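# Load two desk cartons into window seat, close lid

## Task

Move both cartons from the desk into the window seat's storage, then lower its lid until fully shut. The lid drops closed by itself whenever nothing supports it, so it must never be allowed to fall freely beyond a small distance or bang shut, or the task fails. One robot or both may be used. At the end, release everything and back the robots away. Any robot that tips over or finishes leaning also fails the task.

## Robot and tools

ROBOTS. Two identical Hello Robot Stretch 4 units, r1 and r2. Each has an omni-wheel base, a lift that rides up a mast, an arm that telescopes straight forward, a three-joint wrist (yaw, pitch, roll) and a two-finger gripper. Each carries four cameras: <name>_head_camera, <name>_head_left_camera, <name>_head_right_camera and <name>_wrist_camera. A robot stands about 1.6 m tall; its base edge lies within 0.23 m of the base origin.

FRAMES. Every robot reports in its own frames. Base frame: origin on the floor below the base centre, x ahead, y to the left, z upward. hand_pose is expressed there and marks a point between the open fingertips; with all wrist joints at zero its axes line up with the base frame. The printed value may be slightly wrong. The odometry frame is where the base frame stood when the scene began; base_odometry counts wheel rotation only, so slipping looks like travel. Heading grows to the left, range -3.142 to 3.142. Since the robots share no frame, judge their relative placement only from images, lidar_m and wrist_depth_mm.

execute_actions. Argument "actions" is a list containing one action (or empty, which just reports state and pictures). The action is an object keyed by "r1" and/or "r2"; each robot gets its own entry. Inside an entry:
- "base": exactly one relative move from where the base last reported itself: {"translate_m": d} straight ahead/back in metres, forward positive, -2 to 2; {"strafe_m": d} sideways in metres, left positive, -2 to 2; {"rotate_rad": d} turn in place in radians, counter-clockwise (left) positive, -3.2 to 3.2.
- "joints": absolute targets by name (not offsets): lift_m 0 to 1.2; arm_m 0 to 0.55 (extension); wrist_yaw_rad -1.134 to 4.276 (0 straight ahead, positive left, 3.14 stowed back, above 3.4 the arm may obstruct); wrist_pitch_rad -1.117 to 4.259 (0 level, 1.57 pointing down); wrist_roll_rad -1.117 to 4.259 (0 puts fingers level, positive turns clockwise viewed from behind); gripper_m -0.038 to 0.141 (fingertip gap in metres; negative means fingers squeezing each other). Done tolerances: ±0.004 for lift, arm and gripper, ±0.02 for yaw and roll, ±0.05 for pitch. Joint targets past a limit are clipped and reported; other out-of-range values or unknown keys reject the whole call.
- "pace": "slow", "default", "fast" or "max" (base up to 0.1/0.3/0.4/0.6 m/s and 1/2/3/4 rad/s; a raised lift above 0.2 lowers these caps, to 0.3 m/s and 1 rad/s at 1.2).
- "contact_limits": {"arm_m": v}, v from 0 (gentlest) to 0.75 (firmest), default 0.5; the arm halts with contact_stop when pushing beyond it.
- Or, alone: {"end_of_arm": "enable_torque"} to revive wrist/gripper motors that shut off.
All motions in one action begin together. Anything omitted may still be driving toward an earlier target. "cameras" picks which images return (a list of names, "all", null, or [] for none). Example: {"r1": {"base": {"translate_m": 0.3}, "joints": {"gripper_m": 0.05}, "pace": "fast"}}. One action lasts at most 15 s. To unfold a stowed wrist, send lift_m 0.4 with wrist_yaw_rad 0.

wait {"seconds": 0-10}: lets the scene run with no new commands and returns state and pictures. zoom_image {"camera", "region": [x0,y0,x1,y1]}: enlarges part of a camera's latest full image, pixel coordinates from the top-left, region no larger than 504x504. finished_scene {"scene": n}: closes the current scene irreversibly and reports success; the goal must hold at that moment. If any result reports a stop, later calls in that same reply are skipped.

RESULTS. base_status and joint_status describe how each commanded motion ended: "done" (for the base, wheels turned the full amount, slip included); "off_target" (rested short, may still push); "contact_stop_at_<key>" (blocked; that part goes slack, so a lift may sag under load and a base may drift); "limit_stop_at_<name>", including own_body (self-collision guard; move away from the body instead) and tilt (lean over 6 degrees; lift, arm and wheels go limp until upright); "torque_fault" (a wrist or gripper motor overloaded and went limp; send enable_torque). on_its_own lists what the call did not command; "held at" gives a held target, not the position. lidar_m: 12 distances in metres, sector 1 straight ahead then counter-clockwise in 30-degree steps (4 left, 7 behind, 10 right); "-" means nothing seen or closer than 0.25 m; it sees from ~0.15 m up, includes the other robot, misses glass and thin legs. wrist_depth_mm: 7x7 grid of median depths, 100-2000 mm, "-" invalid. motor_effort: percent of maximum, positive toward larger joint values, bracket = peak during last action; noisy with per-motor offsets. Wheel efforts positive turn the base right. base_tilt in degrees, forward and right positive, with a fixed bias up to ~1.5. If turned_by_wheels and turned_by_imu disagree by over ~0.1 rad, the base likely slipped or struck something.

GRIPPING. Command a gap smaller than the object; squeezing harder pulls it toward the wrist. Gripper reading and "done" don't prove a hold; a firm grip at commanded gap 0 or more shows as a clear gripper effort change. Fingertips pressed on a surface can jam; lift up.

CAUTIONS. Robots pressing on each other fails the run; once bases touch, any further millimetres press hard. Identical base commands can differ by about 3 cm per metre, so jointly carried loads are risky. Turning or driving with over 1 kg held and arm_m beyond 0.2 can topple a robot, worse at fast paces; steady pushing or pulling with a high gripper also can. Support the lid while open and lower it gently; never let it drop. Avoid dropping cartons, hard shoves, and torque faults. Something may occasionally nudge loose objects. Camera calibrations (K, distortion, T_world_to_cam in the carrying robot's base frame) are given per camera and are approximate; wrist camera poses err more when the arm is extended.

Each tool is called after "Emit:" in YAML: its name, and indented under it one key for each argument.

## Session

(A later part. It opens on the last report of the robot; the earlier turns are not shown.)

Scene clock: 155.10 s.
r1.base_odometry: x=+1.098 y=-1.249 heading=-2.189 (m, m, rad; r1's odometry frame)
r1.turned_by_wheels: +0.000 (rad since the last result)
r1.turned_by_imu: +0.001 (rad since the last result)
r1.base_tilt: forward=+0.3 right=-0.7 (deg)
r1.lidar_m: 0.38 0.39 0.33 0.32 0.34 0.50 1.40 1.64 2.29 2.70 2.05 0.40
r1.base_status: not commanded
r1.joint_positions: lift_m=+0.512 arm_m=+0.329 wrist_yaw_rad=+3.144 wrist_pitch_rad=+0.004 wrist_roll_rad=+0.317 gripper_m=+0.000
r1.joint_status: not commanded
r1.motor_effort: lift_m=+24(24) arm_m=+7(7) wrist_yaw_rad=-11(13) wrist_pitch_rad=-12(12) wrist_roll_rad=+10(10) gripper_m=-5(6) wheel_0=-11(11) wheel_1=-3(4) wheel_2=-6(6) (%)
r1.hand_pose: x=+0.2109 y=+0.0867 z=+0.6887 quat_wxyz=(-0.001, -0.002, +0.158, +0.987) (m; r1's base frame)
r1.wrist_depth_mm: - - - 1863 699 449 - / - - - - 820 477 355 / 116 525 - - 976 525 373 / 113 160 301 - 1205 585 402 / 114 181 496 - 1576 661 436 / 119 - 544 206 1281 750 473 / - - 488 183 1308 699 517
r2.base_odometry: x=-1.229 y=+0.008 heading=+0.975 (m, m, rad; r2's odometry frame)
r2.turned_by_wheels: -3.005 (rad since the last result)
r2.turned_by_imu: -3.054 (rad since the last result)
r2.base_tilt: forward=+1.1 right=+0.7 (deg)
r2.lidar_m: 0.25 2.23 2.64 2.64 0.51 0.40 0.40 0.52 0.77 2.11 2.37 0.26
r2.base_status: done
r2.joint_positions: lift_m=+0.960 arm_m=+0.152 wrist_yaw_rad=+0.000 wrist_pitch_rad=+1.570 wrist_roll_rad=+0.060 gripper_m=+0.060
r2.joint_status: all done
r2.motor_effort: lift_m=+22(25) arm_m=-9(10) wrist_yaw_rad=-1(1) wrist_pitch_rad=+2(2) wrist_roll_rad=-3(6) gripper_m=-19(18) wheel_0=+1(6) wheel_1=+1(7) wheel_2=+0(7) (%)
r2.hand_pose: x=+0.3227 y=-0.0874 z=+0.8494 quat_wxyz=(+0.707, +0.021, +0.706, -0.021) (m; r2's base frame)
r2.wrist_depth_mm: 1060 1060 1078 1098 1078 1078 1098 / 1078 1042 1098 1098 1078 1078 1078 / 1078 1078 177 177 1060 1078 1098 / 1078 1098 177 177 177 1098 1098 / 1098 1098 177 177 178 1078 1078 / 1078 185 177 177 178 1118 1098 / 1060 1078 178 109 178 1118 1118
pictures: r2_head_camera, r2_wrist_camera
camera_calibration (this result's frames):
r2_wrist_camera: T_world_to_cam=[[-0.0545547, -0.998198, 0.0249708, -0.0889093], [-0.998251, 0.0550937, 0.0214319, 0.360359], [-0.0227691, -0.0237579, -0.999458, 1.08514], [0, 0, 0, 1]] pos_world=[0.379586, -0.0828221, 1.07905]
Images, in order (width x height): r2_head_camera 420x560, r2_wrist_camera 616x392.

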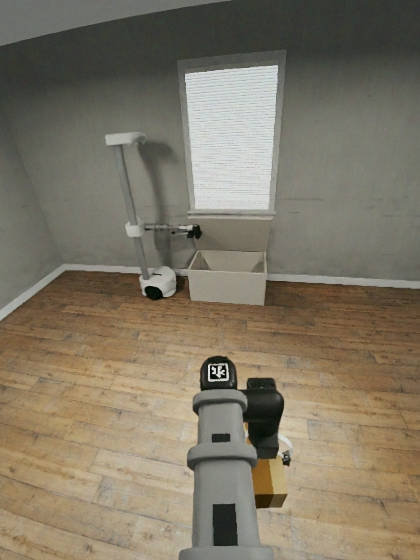

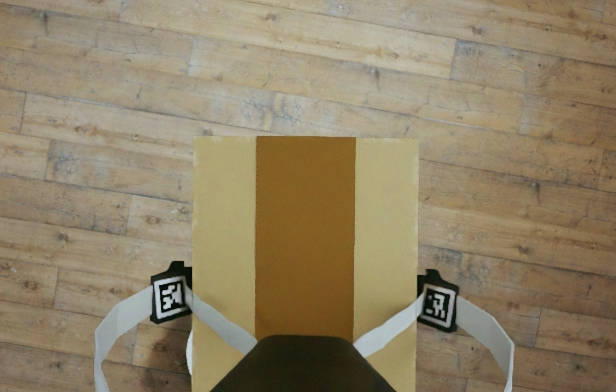

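Emit:
execute_actions:
  actions:
    - {"r2": {"base": {"rotate_rad": -0.035}, "joints": {"lift_m": 0.88}, "pace": "fast"}}
  cameras: []

Emit:
execute_actions:
  actions:
    - {"r2": {"base": {"translate_m": 1.58}, "joints": {"lift_m": 0.63, "arm_m": 0.28, "wrist_roll_rad": 0.12}, "pace": "fast"}}
  cameras: ["r2_head_camera", "r2_wrist_camera", "r1_head_camera"]

Scene clock: 158.67 s.
r1.base_odometry: x=+1.098 y=-1.249 heading=-2.189 (m, m, rad; r1's odometry frame)
r1.turned_by_wheels: +0.000 (rad since the last result)
r1.turned_by_imu: +0.000 (rad since the last result)
r1.base_tilt: forward=+0.2 right=-0.7 (deg)
r1.lidar_m: 0.38 0.39 0.35 0.32 0.35 0.48 1.40 1.63 2.28 2.69 2.01 0.41
r1.base_status: not commanded
r1.joint_positions: lift_m=+0.512 arm_m=+0.329 wrist_yaw_rad=+3.144 wrist_pitch_rad=+0.004 wrist_roll_rad=+0.317 gripper_m=+0.000
r1.joint_status: not commanded
r1.motor_effort: lift_m=+24(24) arm_m=+7(7) wrist_yaw_rad=-11(11) wrist_pitch_rad=-14(14) wrist_roll_rad=+10(10) gripper_m=-5(4) wheel_0=-11(11) wheel_1=-3(4) wheel_2=-6(6) (%)
r1.hand_pose: x=+0.2109 y=+0.0867 z=+0.6887 quat_wxyz=(-0.001, -0.002, +0.158, +0.987) (m; r1's base frame)
r1.wrist_depth_mm: - - - 1863 699 452 - / - - - - 820 477 357 / 116 525 - - 976 525 373 / 113 161 301 - 1229 585 402 / 114 181 496 - 1576 654 436 / 119 - 544 206 1255 750 477 / - - 488 183 1308 699 512
r2.base_odometry: x=-1.229 y=+0.008 heading=+0.940 (m, m, rad; r2's odometry frame)
r2.turned_by_wheels: -0.035 (rad since the last result)
r2.turned_by_imu: -0.037 (rad since the last result)
r2.base_tilt: forward=+1.2 right=+0.7 (deg)
r2.lidar_m: 0.26 2.21 2.65 2.63 0.52 0.42 0.41 0.49 0.71 2.12 2.31 0.25
r2.base_status: done
r2.joint_positions: lift_m=+0.880 arm_m=+0.152 wrist_yaw_rad=+0.000 wrist_pitch_rad=+1.570 wrist_roll_rad=+0.060 gripper_m=+0.060
r2.joint_status: all done
r2.motor_effort: lift_m=+16(20) arm_m=-8(9) wrist_yaw_rad=+0(2) wrist_pitch_rad=+1(2) wrist_roll_rad=-2(3) gripper_m=-18(18) wheel_0=+2(5) wheel_1=+0(4) wheel_2=-1(5) (%)
r2.hand_pose: x=+0.3227 y=-0.0874 z=+0.7699 quat_wxyz=(+0.707, +0.021, +0.706, -0.021) (m; r2's base frame)
r2.wrist_depth_mm: 976 1008 1008 1025 991 991 1025 / 991 991 991 991 1008 1008 1008 / 991 1025 177 176 991 1008 1008 / 1008 1025 177 177 178 1008 1008 / 1008 1008 177 177 178 1008 1008 / 991 186 177 176 177 1008 1025 / 991 1008 178 109 179 1025 1025
pictures: none
No camera images: the call's "cameras" was empty. Leave "cameras" out to get every camera's image.

Scene clock: 164.20 s.
r1.base_odometry: x=+1.098 y=-1.249 heading=-2.189 (m, m, rad; r1's odometry frame)
r1.turned_by_wheels: +0.000 (rad since the last result)
r1.turned_by_imu: +0.001 (rad since the last result)
r1.base_tilt: forward=+0.4 right=-0.7 (deg)
r1.lidar_m: 0.39 0.38 0.34 0.32 0.33 0.49 1.38 1.63 2.29 2.69 0.89 0.41
r1.base_status: not commanded
r1.joint_positions: lift_m=+0.512 arm_m=+0.329 wrist_yaw_rad=+3.144 wrist_pitch_rad=+0.004 wrist_roll_rad=+0.317 gripper_m=+0.000
r1.joint_status: not commanded
r1.motor_effort: lift_m=+24(24) arm_m=+7(7) wrist_yaw_rad=-12(11) wrist_pitch_rad=-11(13) wrist_roll_rad=+10(10) gripper_m=-3(5) wheel_0=-11(11) wheel_1=-3(3) wheel_2=-6(6) (%)
r1.hand_pose: x=+0.2109 y=+0.0867 z=+0.6887 quat_wxyz=(-0.001, -0.002, +0.158, +0.987) (m; r1's base frame)
r1.wrist_depth_mm: - - - 1863 707 452 - / - - - - 831 477 357 / 115 525 - - 976 525 373 / 113 161 301 - 1205 585 404 / 114 180 500 - 1576 661 433 / 120 - 544 206 1281 750 473 / - - 488 183 1308 699 512
r2.base_odometry: x=-0.297 y=+1.284 heading=+0.940 (m, m, rad; r2's odometry frame)
r2.turned_by_wheels: +0.000 (rad since the last result)
r2.turned_by_imu: -0.006 (rad since the last result)
r2.base_tilt: forward=+1.1 right=+0.7 (deg)
r2.lidar_m: 0.38 0.53 0.82 2.40 2.64 2.79 1.97 2.20 2.37 2.34 1.23 0.39
r2.base_status: done
r2.joint_positions: lift_m=+0.630 arm_m=+0.279 wrist_yaw_rad=+0.000 wrist_pitch_rad=+1.570 wrist_roll_rad=+0.120 gripper_m=+0.060
r2.joint_status: all done
r2.motor_effort: lift_m=+16(16) arm_m=+8(9) wrist_yaw_rad=+1(2) wrist_pitch_rad=+1(1) wrist_roll_rad=+0(2) gripper_m=-19(19) wheel_0=+0(6) wheel_1=+0(7) wheel_2=+1(10) (%)
r2.hand_pose: x=+0.4496 y=-0.0874 z=+0.5199 quat_wxyz=(+0.706, +0.042, +0.706, -0.042) (m; r2's base frame)
r2.wrist_depth_mm: 554 676 683 691 683 676 484 / 559 676 676 691 691 647 484 / 574 691 177 177 569 597 473 / 554 676 177 177 177 609 469 / 750 750 177 177 177 768 759 / 750 185 177 178 178 750 741 / 732 750 177 109 179 750 750
pictures: r1_head_camera, r2_head_camera, r2_wrist_camera
camera_calibration (this result's frames):
r2_wrist_camera: T_world_to_cam=[[-0.113602, -0.993213, 0.0249527, -0.0467656], [-0.993225, 0.114151, 0.0217736, 0.496827], [-0.0244742, -0.0223101, -0.999451, 0.75966], [0, 0, 0, 1]] pos_world=[0.50674, -0.0862132, 0.749593]
Images, in order (width x height): r1_head_camera 420x560, r2_head_camera 420x560, r2_wrist_camera 616x392.

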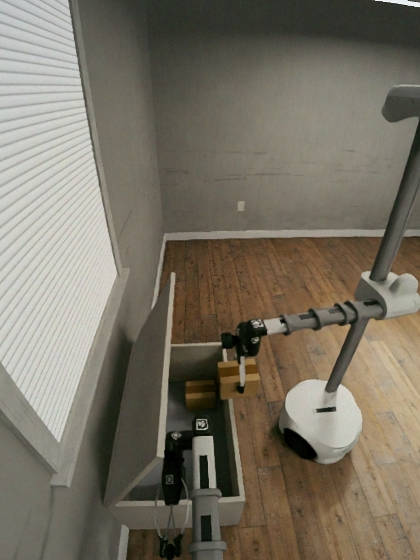

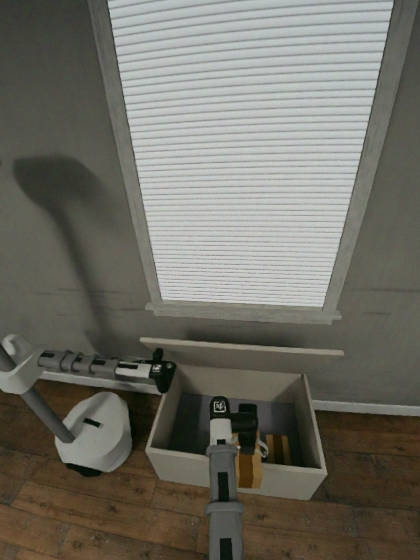

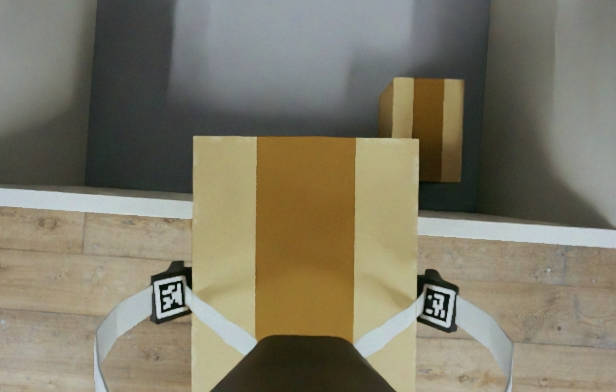

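Emit:
execute_actions:
  actions:
    - {"r2": {"joints": {"lift_m": 0.6, "arm_m": 0.434, "wrist_roll_rad": 0.185}, "pace": "fast"}}
  cameras: ["r2_head_camera", "r2_wrist_camera", "r1_head_camera"]

Scene clock: 167.03 s.
r1.base_odometry: x=+1.098 y=-1.249 heading=-2.189 (m, m, rad; r1's odometry frame)
r1.turned_by_wheels: +0.000 (rad since the last result)
r1.turned_by_imu: +0.000 (rad since the last result)
r1.base_tilt: forward=+0.3 right=-0.7 (deg)
r1.lidar_m: 0.39 0.40 0.35 0.33 0.34 0.49 1.39 1.65 2.28 2.71 0.88 0.41
r1.base_status: not commanded
r1.joint_positions: lift_m=+0.512 arm_m=+0.329 wrist_yaw_rad=+3.144 wrist_pitch_rad=+0.004 wrist_roll_rad=+0.317 gripper_m=+0.000
r1.joint_status: not commanded
r1.motor_effort: lift_m=+24(24) arm_m=+7(7) wrist_yaw_rad=-11(11) wrist_pitch_rad=-12(12) wrist_roll_rad=+10(11) gripper_m=-4(5) wheel_0=-11(11) wheel_1=-4(4) wheel_2=-6(6) (%)
r1.hand_pose: x=+0.2109 y=+0.0867 z=+0.6887 quat_wxyz=(-0.001, -0.002, +0.158, +0.987) (m; r1's base frame)
r1.wrist_depth_mm: - - - 1863 707 449 - / - - - - 820 477 357 / 116 521 - - 976 521 373 / 113 161 300 - 1205 585 404 / 114 181 496 - 1537 661 433 / 120 - 549 207 1255 750 473 / - - 488 183 1308 699 512
r2.base_odometry: x=-0.297 y=+1.284 heading=+0.940 (m, m, rad; r2's odometry frame)
r2.turned_by_wheels: +0.000 (rad since the last result)
r2.turned_by_imu: -0.001 (rad since the last result)
r2.base_tilt: forward=+1.2 right=+0.6 (deg)
r2.lidar_m: 0.47 0.53 0.81 2.40 2.63 2.81 1.96 2.20 2.39 2.35 1.22 0.49
r2.base_status: not commanded
r2.joint_positions: lift_m=+0.600 arm_m=+0.433 wrist_yaw_rad=+0.000 wrist_pitch_rad=+1.570 wrist_roll_rad=+0.185 gripper_m=+0.060
r2.joint_status: all done
r2.motor_effort: lift_m=+16(15) arm_m=+8(11) wrist_yaw_rad=+0(3) wrist_pitch_rad=+1(1) wrist_roll_rad=+1(3) gripper_m=-20(20) wheel_0=+0(0) wheel_1=+0(1) wheel_2=+1(1) (%)
r2.hand_pose: x=+0.6037 y=-0.0874 z=+0.4899 quat_wxyz=(+0.704, +0.065, +0.704, -0.065) (m; r2's base frame)
r2.wrist_depth_mm: 549 640 654 661 654 609 488 / 544 661 647 661 661 647 492 / 549 661 177 177 661 654 492 / 549 654 176 177 177 580 496 / 549 661 177 177 178 574 492 / 500 185 177 177 179 488 466 / 357 351 177 109 178 343 359
pictures: r1_head_camera, r2_head_camera, r2_wrist_camera
camera_calibration (this result's frames):
r2_wrist_camera: T_world_to_cam=[[-0.177777, -0.983756, 0.0248858, 0.0110809], [-0.983735, 0.17832, 0.0216317, 0.650421], [-0.0257179, -0.0206354, -0.999456, 0.734334], [0, 0, 0, 1]] pos_world=[0.660698, -0.0899292, 0.71959]
Images, in order (width x height): r1_head_camera 420x560, r2_head_camera 420x560, r2_wrist_camera 616x392.

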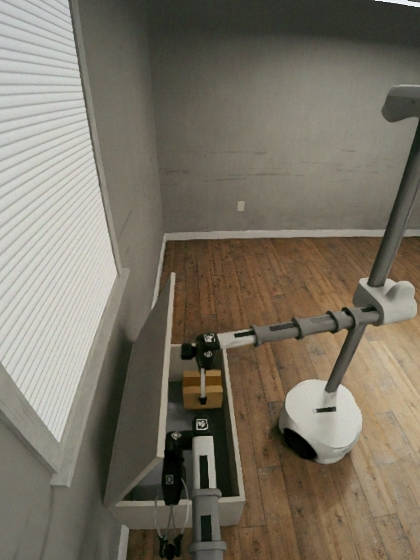

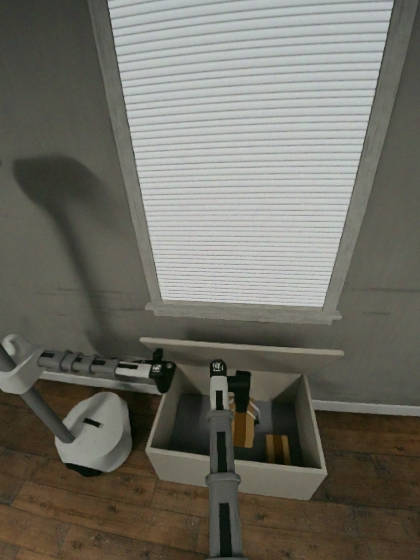

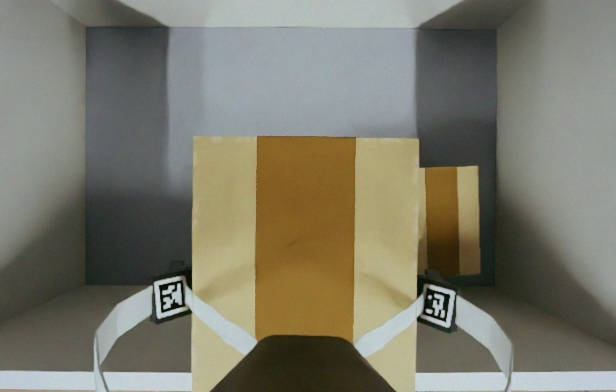

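Emit:
execute_actions:
  actions:
    - {"r2": {"joints": {"lift_m": 0.252}, "pace": "fast"}}
  cameras: ["r2_wrist_camera", "r1_head_camera"]

Emit:
execute_actions:
  actions:
    - {"r2": {"joints": {"gripper_m": 0.135}}}
  cameras: ["r2_wrist_camera"]

Emit:
execute_actions:
  actions:
    - {"r2": {"joints": {"lift_m": 0.56}, "pace": "fast"}}
  cameras: ["r2_wrist_camera", "r1_head_camera"]

Scene clock: 169.77 s.
r1.base_odometry: x=+1.098 y=-1.249 heading=-2.189 (m, m, rad; r1's odometry frame)
r1.turned_by_wheels: +0.000 (rad since the last result)
r1.turned_by_imu: +0.000 (rad since the last result)
r1.base_tilt: forward=+0.2 right=-0.7 (deg)
r1.lidar_m: 0.38 0.39 0.34 0.31 0.34 0.49 1.38 1.62 2.27 2.70 0.88 0.40
r1.base_status: not commanded
r1.joint_positions: lift_m=+0.512 arm_m=+0.329 wrist_yaw_rad=+3.144 wrist_pitch_rad=+0.004 wrist_roll_rad=+0.317 gripper_m=+0.000
r1.joint_status: not commanded
r1.motor_effort: lift_m=+24(24) arm_m=+7(7) wrist_yaw_rad=-11(11) wrist_pitch_rad=-12(10) wrist_roll_rad=+10(10) gripper_m=-3(6) wheel_0=-11(11) wheel_1=-3(4) wheel_2=-6(6) (%)
r1.hand_pose: x=+0.2109 y=+0.0867 z=+0.6887 quat_wxyz=(-0.001, -0.002, +0.158, +0.987) (m; r1's base frame)
r1.wrist_depth_mm: - - - 1921 707 449 - / - - - - 820 477 357 / 116 521 - - 960 525 373 / 113 161 303 - 1205 580 402 / 114 181 496 - 1537 661 436 / 120 - 544 206 1255 750 473 / - - 488 183 1308 707 512
r2.base_odometry: x=-0.297 y=+1.284 heading=+0.940 (m, m, rad; r2's odometry frame)
r2.turned_by_wheels: +0.000 (rad since the last result)
r2.turned_by_imu: -0.001 (rad since the last result)
r2.base_tilt: forward=+1.2 right=+0.6 (deg)
r2.lidar_m: 0.46 0.53 0.82 2.39 2.64 2.80 2.00 2.20 2.37 2.36 1.23 0.48
r2.base_status: not commanded
r2.joint_positions: lift_m=+0.252 arm_m=+0.433 wrist_yaw_rad=+0.000 wrist_pitch_rad=+1.570 wrist_roll_rad=+0.185 gripper_m=+0.060
r2.joint_status: all done
r2.motor_effort: lift_m=+16(15) arm_m=+8(8) wrist_yaw_rad=-1(0) wrist_pitch_rad=+1(1) wrist_roll_rad=+0(0) gripper_m=-18(19) wheel_0=+0(0) wheel_1=+0(0) wheel_2=+1(1) (%)
r2.hand_pose: x=+0.6037 y=-0.0874 z=+0.1419 quat_wxyz=(+0.704, +0.065, +0.704, -0.065) (m; r2's base frame)
r2.wrist_depth_mm: 303 301 304 304 303 304 304 / 303 304 306 303 306 306 306 / 304 304 177 177 307 306 229 / 303 306 177 177 177 297 213 / 304 304 177 177 178 300 213 / 304 186 178 177 178 249 216 / 304 306 177 109 178 307 217
pictures: r1_head_camera, r2_wrist_camera
camera_calibration (this result's frames):
r2_wrist_camera: T_world_to_cam=[[-0.177777, -0.983756, 0.0248858, 0.0197419], [-0.983735, 0.17832, 0.0216317, 0.657955], [-0.0257179, -0.0206354, -0.999456, 0.386542], [0, 0, 0, 1]] pos_world=[0.660704, -0.0899292, 0.371608]
Images, in order (width x height): r1_head_camera 420x560, r2_wrist_camera 616x392.

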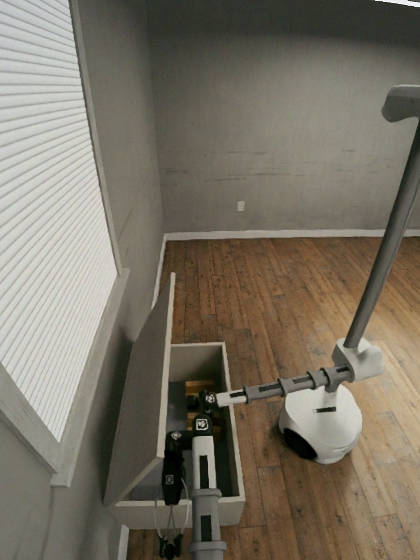

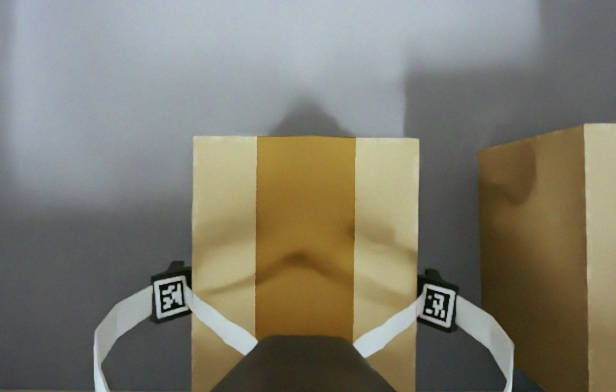

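Scene clock: 171.50 s.
r1.base_odometry: x=+1.098 y=-1.249 heading=-2.189 (m, m, rad; r1's odometry frame)
r1.turned_by_wheels: +0.000 (rad since the last result)
r1.turned_by_imu: +0.000 (rad since the last result)
r1.base_tilt: forward=+0.3 right=-0.7 (deg)
r1.lidar_m: 0.39 0.40 0.33 0.32 0.34 0.50 1.38 1.63 2.28 2.69 0.88 0.41
r1.base_status: not commanded
r1.joint_positions: lift_m=+0.512 arm_m=+0.329 wrist_yaw_rad=+3.144 wrist_pitch_rad=+0.004 wrist_roll_rad=+0.317 gripper_m=+0.000
r1.joint_status: not commanded
r1.motor_effort: lift_m=+24(24) arm_m=+7(7) wrist_yaw_rad=-11(11) wrist_pitch_rad=-11(13) wrist_roll_rad=+10(10) gripper_m=-4(5) wheel_0=-11(11) wheel_1=-4(4) wheel_2=-6(6) (%)
r1.hand_pose: x=+0.2109 y=+0.0867 z=+0.6887 quat_wxyz=(-0.001, -0.002, +0.158, +0.987) (m; r1's base frame)
r1.wrist_depth_mm: - - - 1863 715 449 - / - - - - 820 477 355 / 116 525 - - 991 525 373 / 113 161 300 - 1182 591 402 / 114 181 496 - 1576 654 433 / 120 - 544 206 1281 759 473 / - - 488 183 1336 699 512
r2.base_odometry: x=-0.297 y=+1.284 heading=+0.940 (m, m, rad; r2's odometry frame)
r2.turned_by_wheels: +0.000 (rad since the last result)
r2.turned_by_imu: -0.001 (rad since the last result)
r2.base_tilt: forward=+1.1 right=+0.6 (deg)
r2.lidar_m: 0.47 0.52 0.82 2.39 2.62 2.81 1.98 2.19 2.38 2.35 1.22 0.47
r2.base_status: not commanded
r2.joint_positions: lift_m=+0.252 arm_m=+0.433 wrist_yaw_rad=+0.000 wrist_pitch_rad=+1.570 wrist_roll_rad=+0.185 gripper_m=+0.135
r2.joint_status: all done
r2.motor_effort: lift_m=+15(16) arm_m=+8(8) wrist_yaw_rad=+3(2) wrist_pitch_rad=+0(5) wrist_roll_rad=+1(0) gripper_m=-2(19) wheel_0=+0(0) wheel_1=+0(0) wheel_2=+1(1) (%)
r2.hand_pose: x=+0.6035 y=-0.0874 z=+0.1419 quat_wxyz=(+0.704, +0.065, +0.704, -0.065) (m; r2's base frame)
r2.wrist_depth_mm: 306 306 306 307 306 306 307 / 307 304 307 307 309 306 307 / 304 304 304 189 309 306 229 / 306 306 188 188 189 297 213 / 306 306 189 189 189 297 215 / 306 307 189 189 190 264 215 / 307 307 189 109 189 309 216
pictures: r2_wrist_camera
camera_calibration (this result's frames):
r2_wrist_camera: T_world_to_cam=[[-0.17838, -0.983645, 0.0249674, 0.0200712], [-0.983613, 0.178935, 0.0220826, 0.65769], [-0.0261889, -0.0206192, -0.999444, 0.386821], [0, 0, 0, 1]] pos_world=[0.660623, -0.089965, 0.371581]
Images, in order (width x height): r2_wrist_camera 616x392.

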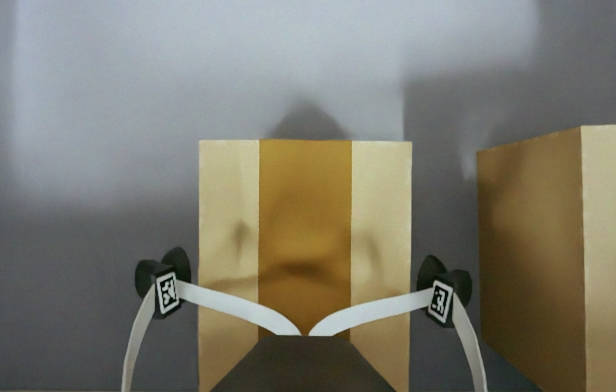

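Scene clock: 173.37 s.
r1.base_odometry: x=+1.098 y=-1.249 heading=-2.189 (m, m, rad; r1's odometry frame)
r1.turned_by_wheels: +0.000 (rad since the last result)
r1.turned_by_imu: +0.000 (rad since the last result)
r1.base_tilt: forward=+0.3 right=-0.7 (deg)
r1.lidar_m: 0.37 0.39 0.35 0.32 0.35 0.47 1.40 1.63 2.28 2.72 0.89 0.40
r1.base_status: not commanded
r1.joint_positions: lift_m=+0.512 arm_m=+0.329 wrist_yaw_rad=+3.144 wrist_pitch_rad=+0.004 wrist_roll_rad=+0.317 gripper_m=+0.000
r1.joint_status: not commanded
r1.motor_effort: lift_m=+24(24) arm_m=+7(7) wrist_yaw_rad=-11(11) wrist_pitch_rad=-12(10) wrist_roll_rad=+10(10) gripper_m=-4(2) wheel_0=-11(11) wheel_1=-4(4) wheel_2=-6(6) (%)
r1.hand_pose: x=+0.2109 y=+0.0867 z=+0.6887 quat_wxyz=(-0.001, -0.002, +0.158, +0.987) (m; r1's base frame)
r1.wrist_depth_mm: - - - 1808 715 449 - / - - - - 820 477 355 / 116 521 - - 976 525 373 / 113 161 301 - 1205 585 402 / 114 181 496 - 1576 661 436 / 120 - 544 206 1255 750 477 / - - 492 183 1281 707 512
r2.base_odometry: x=-0.297 y=+1.284 heading=+0.940 (m, m, rad; r2's odometry frame)
r2.turned_by_wheels: +0.000 (rad since the last result)
r2.turned_by_imu: -0.001 (rad since the last result)
r2.base_tilt: forward=+1.2 right=+0.6 (deg)
r2.lidar_m: 0.46 0.51 0.83 2.40 2.63 2.80 2.00 2.20 2.36 2.35 1.22 0.47
r2.base_status: not commanded
r2.joint_positions: lift_m=+0.560 arm_m=+0.433 wrist_yaw_rad=+0.000 wrist_pitch_rad=+1.570 wrist_roll_rad=+0.185 gripper_m=+0.135
r2.joint_status: all done
r2.motor_effort: lift_m=+22(23) arm_m=+8(8) wrist_yaw_rad=+0(4) wrist_pitch_rad=+1(0) wrist_roll_rad=-1(2) gripper_m=-2(1) wheel_0=+0(0) wheel_1=+0(0) wheel_2=+1(1) (%)
r2.hand_pose: x=+0.6036 y=-0.0874 z=+0.4494 quat_wxyz=(+0.704, +0.065, +0.704, -0.065) (m; r2's base frame)
r2.wrist_depth_mm: 549 609 615 615 615 609 496 / 549 615 621 621 615 609 492 / 549 621 615 615 615 621 492 / 559 609 609 500 591 500 492 / 549 615 615 504 603 500 492 / 500 484 442 496 452 496 469 / 353 357 373 109 359 357 362
pictures: r1_head_camera, r2_wrist_camera
camera_calibration (this result's frames):
r2_wrist_camera: T_world_to_cam=[[-0.178221, -0.983675, 0.0249219, 0.0123321], [-0.983649, 0.178769, 0.0218309, 0.651113], [-0.0259298, -0.0206237, -0.999451, 0.693997], [0, 0, 0, 1]] pos_world=[0.660659, -0.0899553, 0.679094]
Images, in order (width x height): r1_head_camera 420x560, r2_wrist_camera 616x392.

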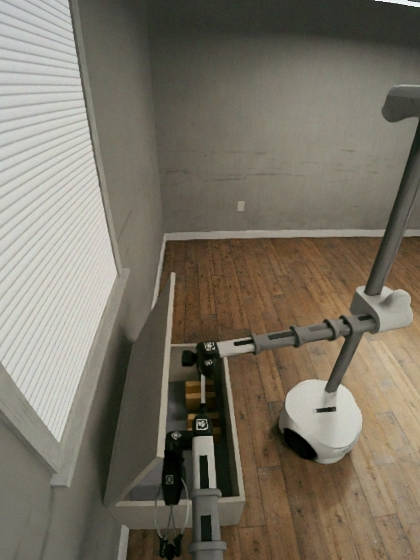

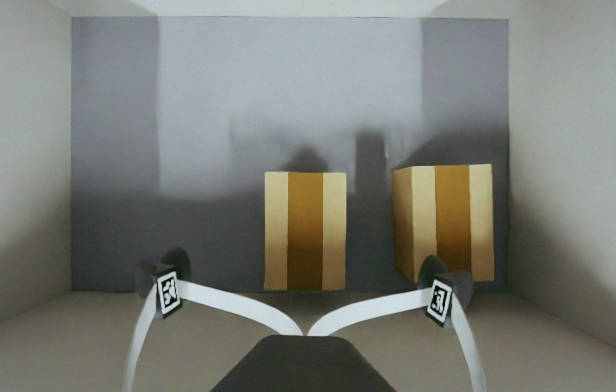

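Emit:
execute_actions:
  actions:
    - {"r2": {"base": {"translate_m": -0.15}, "joints": {"arm_m": 0.3}, "pace": "fast"}}
  cameras: ["r2_head_camera", "r1_head_camera"]

Scene clock: 176.00 s.
r1.base_odometry: x=+1.098 y=-1.249 heading=-2.189 (m, m, rad; r1's odometry frame)
r1.turned_by_wheels: +0.000 (rad since the last result)
r1.turned_by_imu: +0.000 (rad since the last result)
r1.base_tilt: forward=+0.3 right=-0.7 (deg)
r1.lidar_m: 0.38 0.40 0.33 0.32 0.35 0.50 1.38 1.63 2.28 2.71 0.92 0.42
r1.base_status: not commanded
r1.joint_positions: lift_m=+0.512 arm_m=+0.329 wrist_yaw_rad=+3.144 wrist_pitch_rad=+0.004 wrist_roll_rad=+0.317 gripper_m=+0.000
r1.joint_status: not commanded
r1.motor_effort: lift_m=+24(24) arm_m=+7(7) wrist_yaw_rad=-11(10) wrist_pitch_rad=-13(13) wrist_roll_rad=+10(10) gripper_m=-4(4) wheel_0=-11(11) wheel_1=-3(4) wheel_2=-6(6) (%)
r1.hand_pose: x=+0.2109 y=+0.0867 z=+0.6887 quat_wxyz=(-0.001, -0.002, +0.158, +0.987) (m; r1's base frame)
r1.wrist_depth_mm: - - - 1863 707 449 - / - - - - 820 477 355 / 115 525 - - 976 525 373 / 113 161 301 - 1205 585 402 / 114 181 496 - 1537 654 439 / 120 - 544 206 1281 750 477 / - - 488 182 1308 707 512
r2.base_odometry: x=-0.385 y=+1.163 heading=+0.940 (m, m, rad; r2's odometry frame)
r2.turned_by_wheels: +0.000 (rad since the last result)
r2.turned_by_imu: -0.001 (rad since the last result)
r2.base_tilt: forward=+1.2 right=+0.6 (deg)
r2.lidar_m: 0.62 0.68 0.98 2.41 2.68 2.66 1.84 2.03 2.36 2.33 1.42 0.63
r2.base_status: done
r2.joint_positions: lift_m=+0.560 arm_m=+0.301 wrist_yaw_rad=+0.000 wrist_pitch_rad=+1.570 wrist_roll_rad=+0.185 gripper_m=+0.135
r2.joint_status: all done
r2.motor_effort: lift_m=+21(22) arm_m=-8(10) wrist_yaw_rad=+0(2) wrist_pitch_rad=+1(0) wrist_roll_rad=+0(0) gripper_m=+1(2) wheel_0=+2(6) wheel_1=+0(8) wheel_2=-1(10) (%)
r2.hand_pose: x=+0.4725 y=-0.0874 z=+0.4494 quat_wxyz=(+0.704, +0.065, +0.704, -0.065) (m; r2's base frame)
r2.wrist_depth_mm: 609 615 615 500 492 539 436 / 303 304 303 304 301 332 330 / 683 634 634 627 627 621 676 / 676 683 691 683 676 683 683 / 683 683 691 683 683 676 683 / 683 683 683 676 683 676 683 / 676 676 699 109 676 691 699
pictures: r1_head_camera, r2_head_camera
Images, in order (width x height): r1_head_camera 420x560, r2_head_camera 420x560.

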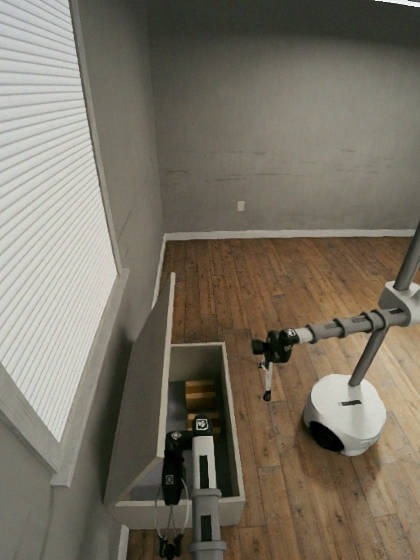

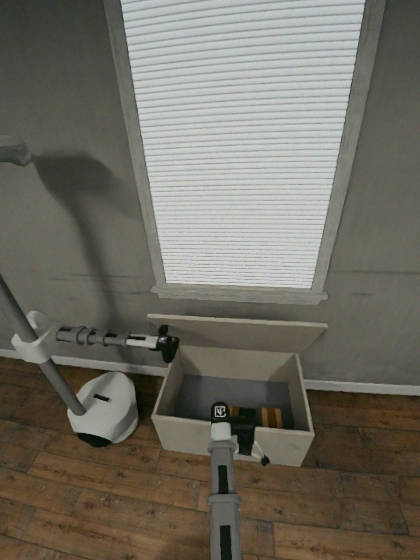

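Emit:
zoom_image:
  camera: "r1_head_camera"
  region: [110, 400, 260, 560]

Emit:
zoom_image:
  camera: "r2_head_camera"
  region: [110, 290, 230, 400]

Region (110, 400, 260, 560) of r1_head_camera's 420x560 image, scaled by 3.150, with more detail than that image has; it fills the left 472 columns of this view, and the rest is white.

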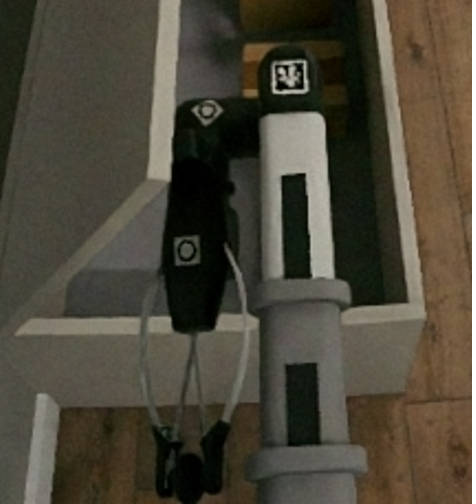

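Region (110, 290, 230, 400) of r2_head_camera's 420x560 image, scaled by 4.200, with more detail than that image has; it fills the top 462 rows of this view, and the rest is white.

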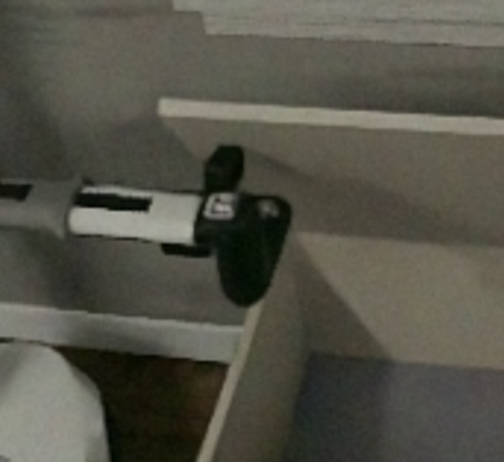

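Emit:
execute_actions:
  actions:
    - {"r1": {"base": {"strafe_m": -0.10}, "joints": {"lift_m": 0.465}, "pace": "slow"}, "r2": {"joints": {"arm_m": 0.15}, "pace": "fast"}}
  cameras: ["r2_head_camera", "r1_head_camera"]

Emit:
zoom_image:
  camera: "r1_head_camera"
  region: [110, 400, 260, 560]

Emit:
zoom_image:
  camera: "r2_head_camera"
  region: [110, 300, 230, 410]

Scene clock: 180.27 s.
r1.base_odometry: x=+1.016 y=-1.191 heading=-2.191 (m, m, rad; r1's odometry frame)
r1.turned_by_wheels: -0.001 (rad since the last result)
r1.turned_by_imu: -0.002 (rad since the last result)
r1.base_tilt: forward=+0.3 right=-0.7 (deg)
r1.lidar_m: 0.38 0.40 0.45 0.42 0.44 0.63 1.56 1.64 2.27 2.61 0.88 0.83
r1.base_status: done
r1.joint_positions: lift_m=+0.465 arm_m=+0.329 wrist_yaw_rad=+3.143 wrist_pitch_rad=+0.007 wrist_roll_rad=+0.320 gripper_m=+0.000
r1.joint_status: all done
r1.motor_effort: lift_m=+23(23) arm_m=+7(7) wrist_yaw_rad=-8(12) wrist_pitch_rad=-23(21) wrist_roll_rad=+2(11) gripper_m=-5(4) wheel_0=-7(11) wheel_1=-3(8) wheel_2=-5(6) (%)
r1.hand_pose: x=+0.2110 y=+0.0870 z=+0.6408 quat_wxyz=(+0.000, -0.004, +0.159, +0.987) (m; r1's base frame)
r1.wrist_depth_mm: - - - - 960 654 - / - - - - 1118 654 492 / 116 512 - - 1366 732 517 / 113 163 303 - 1661 809 559 / 114 195 500 - - 904 609 / - - 544 206 1661 1025 661 / - - 488 183 1229 976 715
r2.base_odometry: x=-0.385 y=+1.163 heading=+0.940 (m, m, rad; r2's odometry frame)
r2.turned_by_wheels: +0.000 (rad since the last result)
r2.turned_by_imu: -0.002 (rad since the last result)
r2.base_tilt: forward=+1.1 right=+0.7 (deg)
r2.lidar_m: 0.61 0.68 0.89 2.41 2.66 2.67 1.82 2.06 2.35 2.33 1.39 0.62
r2.base_status: not commanded
r2.joint_positions: lift_m=+0.560 arm_m=+0.151 wrist_yaw_rad=+0.000 wrist_pitch_rad=+1.570 wrist_roll_rad=+0.185 gripper_m=+0.135
r2.joint_status: all done
r2.motor_effort: lift_m=+21(22) arm_m=-8(8) wrist_yaw_rad=+2(2) wrist_pitch_rad=+1(1) wrist_roll_rad=-1(1) gripper_m=-2(0) wheel_0=+2(2) wheel_1=+0(1) wheel_2=-1(1) (%)
r2.hand_pose: x=+0.3225 y=-0.0874 z=+0.4494 quat_wxyz=(+0.704, +0.065, +0.704, -0.065) (m; r2's base frame)
r2.wrist_depth_mm: 530 525 530 525 525 525 683 / 691 676 676 691 683 691 683 / 676 676 683 683 676 676 676 / 668 676 683 676 676 676 676 / 676 676 683 691 683 691 676 / 683 683 609 627 683 683 691 / 683 683 480 109 683 683 699
pictures: r1_head_camera, r2_head_camera
Images, in order (width x height): r1_head_camera 420x560, r2_head_camera 420x560.

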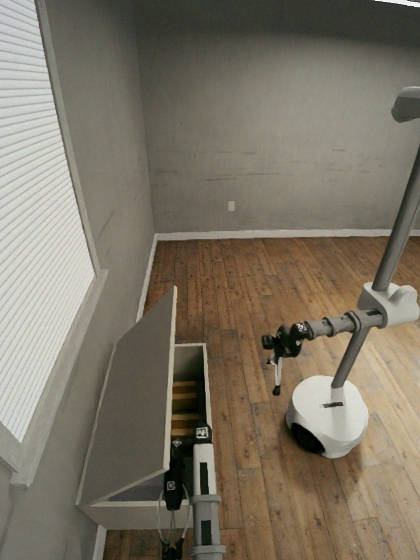

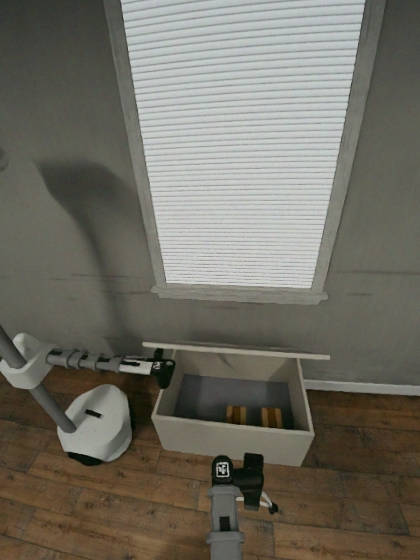

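Region (110, 400, 260, 560) of r1_head_camera's 420x560 image, scaled by 3.150, with more detail than that image has; it fills the left 472 columns of this view, and the rest is white.

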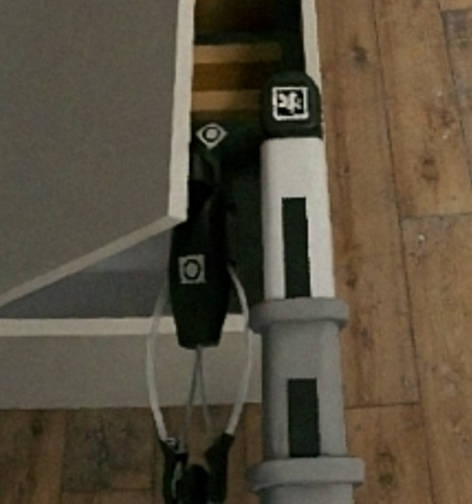

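Region (110, 300, 230, 410) of r2_head_camera's 420x560 image, scaled by 4.200, with more detail than that image has; it fills the top 462 rows of this view, and the rest is white.

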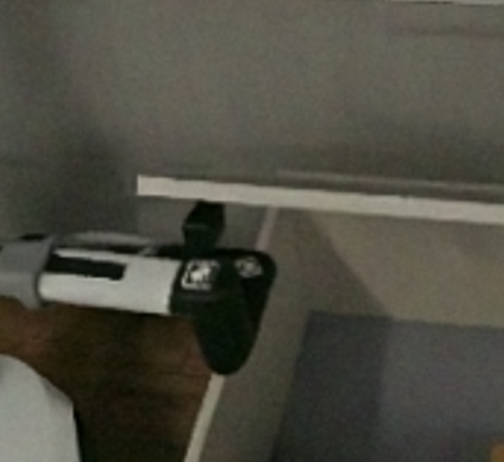

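Emit:
execute_actions:
  actions:
    - {"r1": {"base": {"strafe_m": -0.074}, "joints": {"lift_m": 0.385}, "pace": "slow"}, "r2": {"joints": {"arm_m": 0.02}, "pace": "fast"}}
  cameras: ["r2_head_camera", "r1_head_camera"]

Emit:
zoom_image:
  camera: "r1_head_camera"
  region: [110, 400, 260, 560]

Emit:
zoom_image:
  camera: "r2_head_camera"
  region: [100, 330, 220, 440]

Scene clock: 183.03 s.
r1.base_odometry: x=+0.956 y=-1.148 heading=-2.191 (m, m, rad; r1's odometry frame)
r1.turned_by_wheels: -0.001 (rad since the last result)
r1.turned_by_imu: -0.001 (rad since the last result)
r1.base_tilt: forward=+0.3 right=-0.7 (deg)
r1.lidar_m: 0.39 0.40 0.52 0.50 0.52 0.75 1.56 1.64 2.24 2.53 0.91 0.82
r1.base_status: done
r1.joint_positions: lift_m=+0.384 arm_m=+0.329 wrist_yaw_rad=+3.142 wrist_pitch_rad=+0.009 wrist_roll_rad=+0.322 gripper_m=+0.000
r1.joint_status: all done
r1.on_its_own: wrist_pitch_rad is at rest, and its effort (-25) is outside its rest range (-23 to +23)
r1.motor_effort: lift_m=+27(27) arm_m=+7(7) wrist_yaw_rad=-4(16) wrist_pitch_rad=-25(27) wrist_roll_rad=-4(8) gripper_m=-4(4) wheel_0=-4(11) wheel_1=-2(8) wheel_2=-5(3) (%)
r1.hand_pose: x=+0.2111 y=+0.0874 z=+0.5601 quat_wxyz=(+0.001, -0.004, +0.160, +0.987) (m; r1's base frame)
r1.wrist_depth_mm: - - - - 1229 768 - / - - - - 1336 788 580 / 115 508 - - 1576 866 627 / 114 164 301 - - 976 668 / 114 196 508 - - 1098 723 / - - 544 206 1661 1255 798 / - - 488 183 1060 1008 854
r2.base_odometry: x=-0.385 y=+1.163 heading=+0.940 (m, m, rad; r2's odometry frame)
r2.turned_by_wheels: +0.000 (rad since the last result)
r2.turned_by_imu: -0.001 (rad since the last result)
r2.base_tilt: forward=+1.2 right=+0.6 (deg)
r2.lidar_m: 0.62 0.64 0.81 2.42 2.64 2.65 1.80 2.08 2.35 2.34 1.42 0.64
r2.base_status: not commanded
r2.joint_positions: lift_m=+0.560 arm_m=+0.021 wrist_yaw_rad=+0.000 wrist_pitch_rad=+1.570 wrist_roll_rad=+0.185 gripper_m=+0.135
r2.joint_status: all done
r2.motor_effort: lift_m=+22(22) arm_m=-9(6) wrist_yaw_rad=+2(1) wrist_pitch_rad=+1(2) wrist_roll_rad=+0(1) gripper_m=-1(1) wheel_0=+2(2) wheel_1=+0(1) wheel_2=-1(1) (%)
r2.hand_pose: x=+0.1925 y=-0.0874 z=+0.4494 quat_wxyz=(+0.704, +0.065, +0.704, -0.065) (m; r2's base frame)
r2.wrist_depth_mm: 676 683 683 683 676 676 683 / 676 676 676 691 676 691 683 / 668 676 683 676 683 676 683 / 683 683 676 676 691 668 676 / 683 683 477 480 691 691 676 / 683 683 466 462 466 683 683 / 683 462 462 109 477 691 691
pictures: r1_head_camera, r2_head_camera
Images, in order (width x height): r1_head_camera 420x560, r2_head_camera 420x560.

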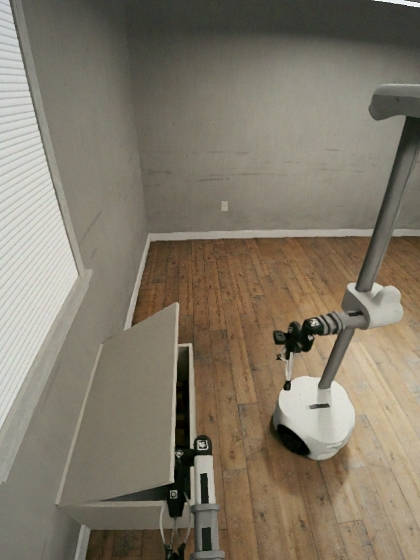

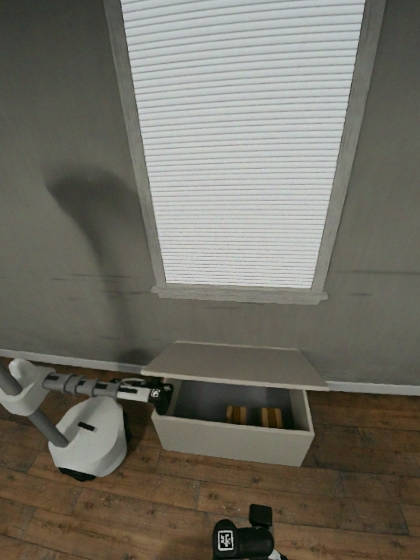

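Region (110, 400, 260, 560) of r1_head_camera's 420x560 image, scaled by 3.150, with more detail than that image has; it fills the left 472 columns of this view, and the rest is white.

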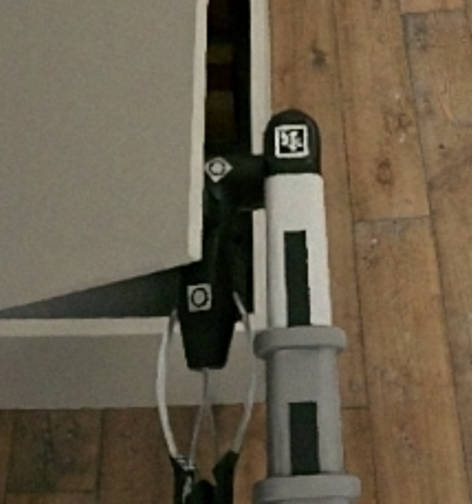

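Region (100, 330, 220, 440) of r2_head_camera's 420x560 image, scaled by 4.200, with more detail than that image has; it fills the top 462 rows of this view, and the rest is white.

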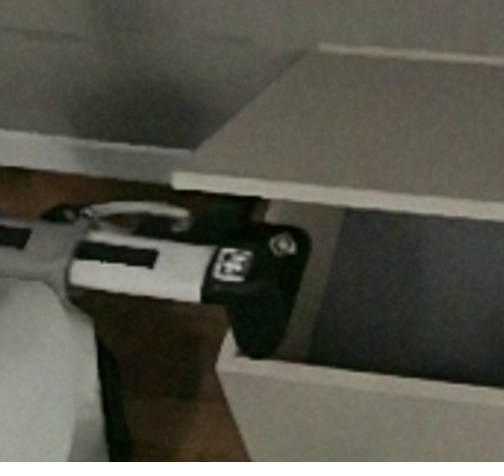

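Emit:
execute_actions:
  actions:
    - {"r1": {"base": {"strafe_m": -0.05}, "joints": {"lift_m": 0.297}, "pace": "slow"}}
  cameras: ["r2_head_camera", "r1_head_camera"]

Emit:
zoom_image:
  camera: "r1_head_camera"
  region: [110, 400, 260, 560]

Emit:
zoom_image:
  camera: "r2_head_camera"
  region: [100, 340, 220, 450]

Scene clock: 185.33 s.
r1.base_odometry: x=+0.915 y=-1.119 heading=-2.192 (m, m, rad; r1's odometry frame)
r1.turned_by_wheels: +0.000 (rad since the last result)
r1.turned_by_imu: +0.000 (rad since the last result)
r1.base_tilt: forward=+0.2 right=-0.8 (deg)
r1.lidar_m: 0.41 0.40 0.54 0.54 0.57 0.81 1.56 1.64 2.29 2.55 2.49 0.77
r1.base_status: done
r1.joint_positions: lift_m=+0.296 arm_m=+0.329 wrist_yaw_rad=+3.140 wrist_pitch_rad=+0.010 wrist_roll_rad=+0.324 gripper_m=+0.000
r1.joint_status: all done
r1.on_its_own: wrist_pitch_rad is at rest, and its effort (-29) is outside its rest range (-23 to +23)
r1.motor_effort: lift_m=+28(27) arm_m=+7(7) wrist_yaw_rad=-1(5) wrist_pitch_rad=-29(30) wrist_roll_rad=-10(10) gripper_m=-4(4) wheel_0=-1(4) wheel_1=-3(6) wheel_2=-1(4) (%)
r1.hand_pose: x=+0.2113 y=+0.0878 z=+0.4716 quat_wxyz=(+0.002, -0.005, +0.161, +0.987) (m; r1's base frame)
r1.wrist_depth_mm: - 517 - - - - - / - - - - 1537 866 640 / 115 521 - - 1756 976 691 / 114 166 301 - - 1098 741 / 114 200 504 - - 1229 809 / - - 539 206 1397 1182 878 / - - 488 183 917 891 831
r2.base_odometry: x=-0.385 y=+1.163 heading=+0.940 (m, m, rad; r2's odometry frame)
r2.turned_by_wheels: +0.000 (rad since the last result)
r2.turned_by_imu: -0.001 (rad since the last result)
r2.base_tilt: forward=+1.0 right=+0.6 (deg)
r2.lidar_m: 0.61 0.62 0.78 2.42 2.66 2.65 1.84 2.06 2.36 2.32 1.42 0.61
r2.base_status: not commanded
r2.joint_positions: lift_m=+0.560 arm_m=+0.021 wrist_yaw_rad=+0.000 wrist_pitch_rad=+1.570 wrist_roll_rad=+0.185 gripper_m=+0.135
r2.joint_status: not commanded
r2.motor_effort: lift_m=+21(21) arm_m=-8(9) wrist_yaw_rad=+3(3) wrist_pitch_rad=+1(0) wrist_roll_rad=+0(1) gripper_m=-1(0) wheel_0=+2(2) wheel_1=-1(0) wheel_2=-1(1) (%)
r2.hand_pose: x=+0.1925 y=-0.0874 z=+0.4494 quat_wxyz=(+0.704, +0.065, +0.704, -0.065) (m; r2's base frame)
r2.wrist_depth_mm: 676 683 676 683 683 683 683 / 676 676 676 683 691 683 676 / 683 691 691 676 676 683 676 / 683 683 676 683 683 676 691 / 683 683 480 480 691 683 676 / 699 683 469 466 466 683 691 / 676 469 462 109 480 691 691
pictures: r1_head_camera, r2_head_camera
Images, in order (width x height): r1_head_camera 420x560, r2_head_camera 420x560.

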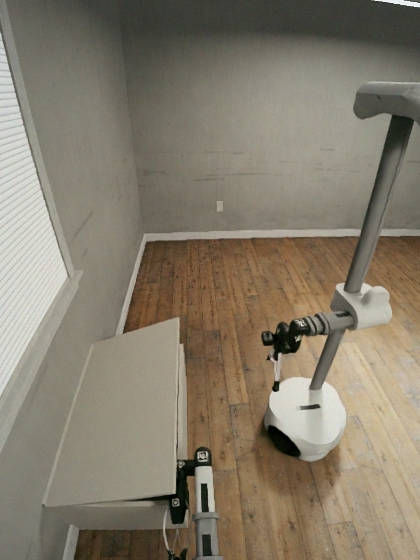

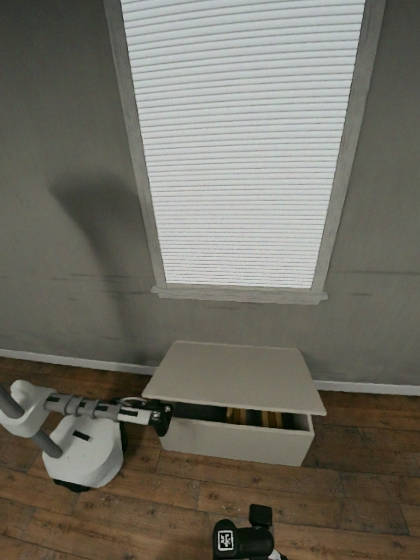

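Region (110, 400, 260, 560) of r1_head_camera's 420x560 image, scaled by 3.150, with more detail than that image has; it fills the left 472 columns of this view, and the rest is white.

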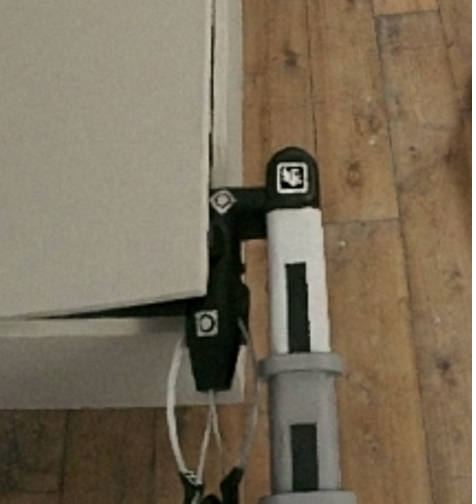

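Region (100, 340, 220, 450) of r2_head_camera's 420x560 image, scaled by 4.200, with more detail than that image has; it fills the top 462 rows of this view, and the rest is white.

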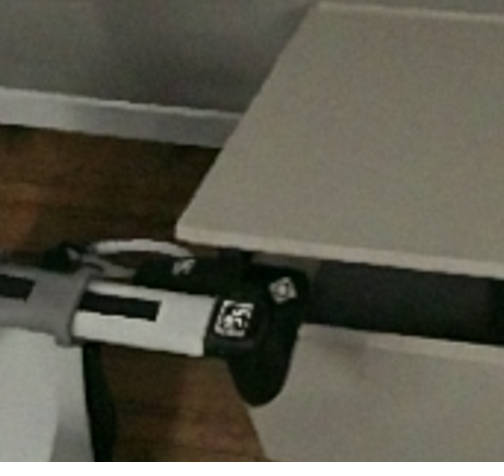

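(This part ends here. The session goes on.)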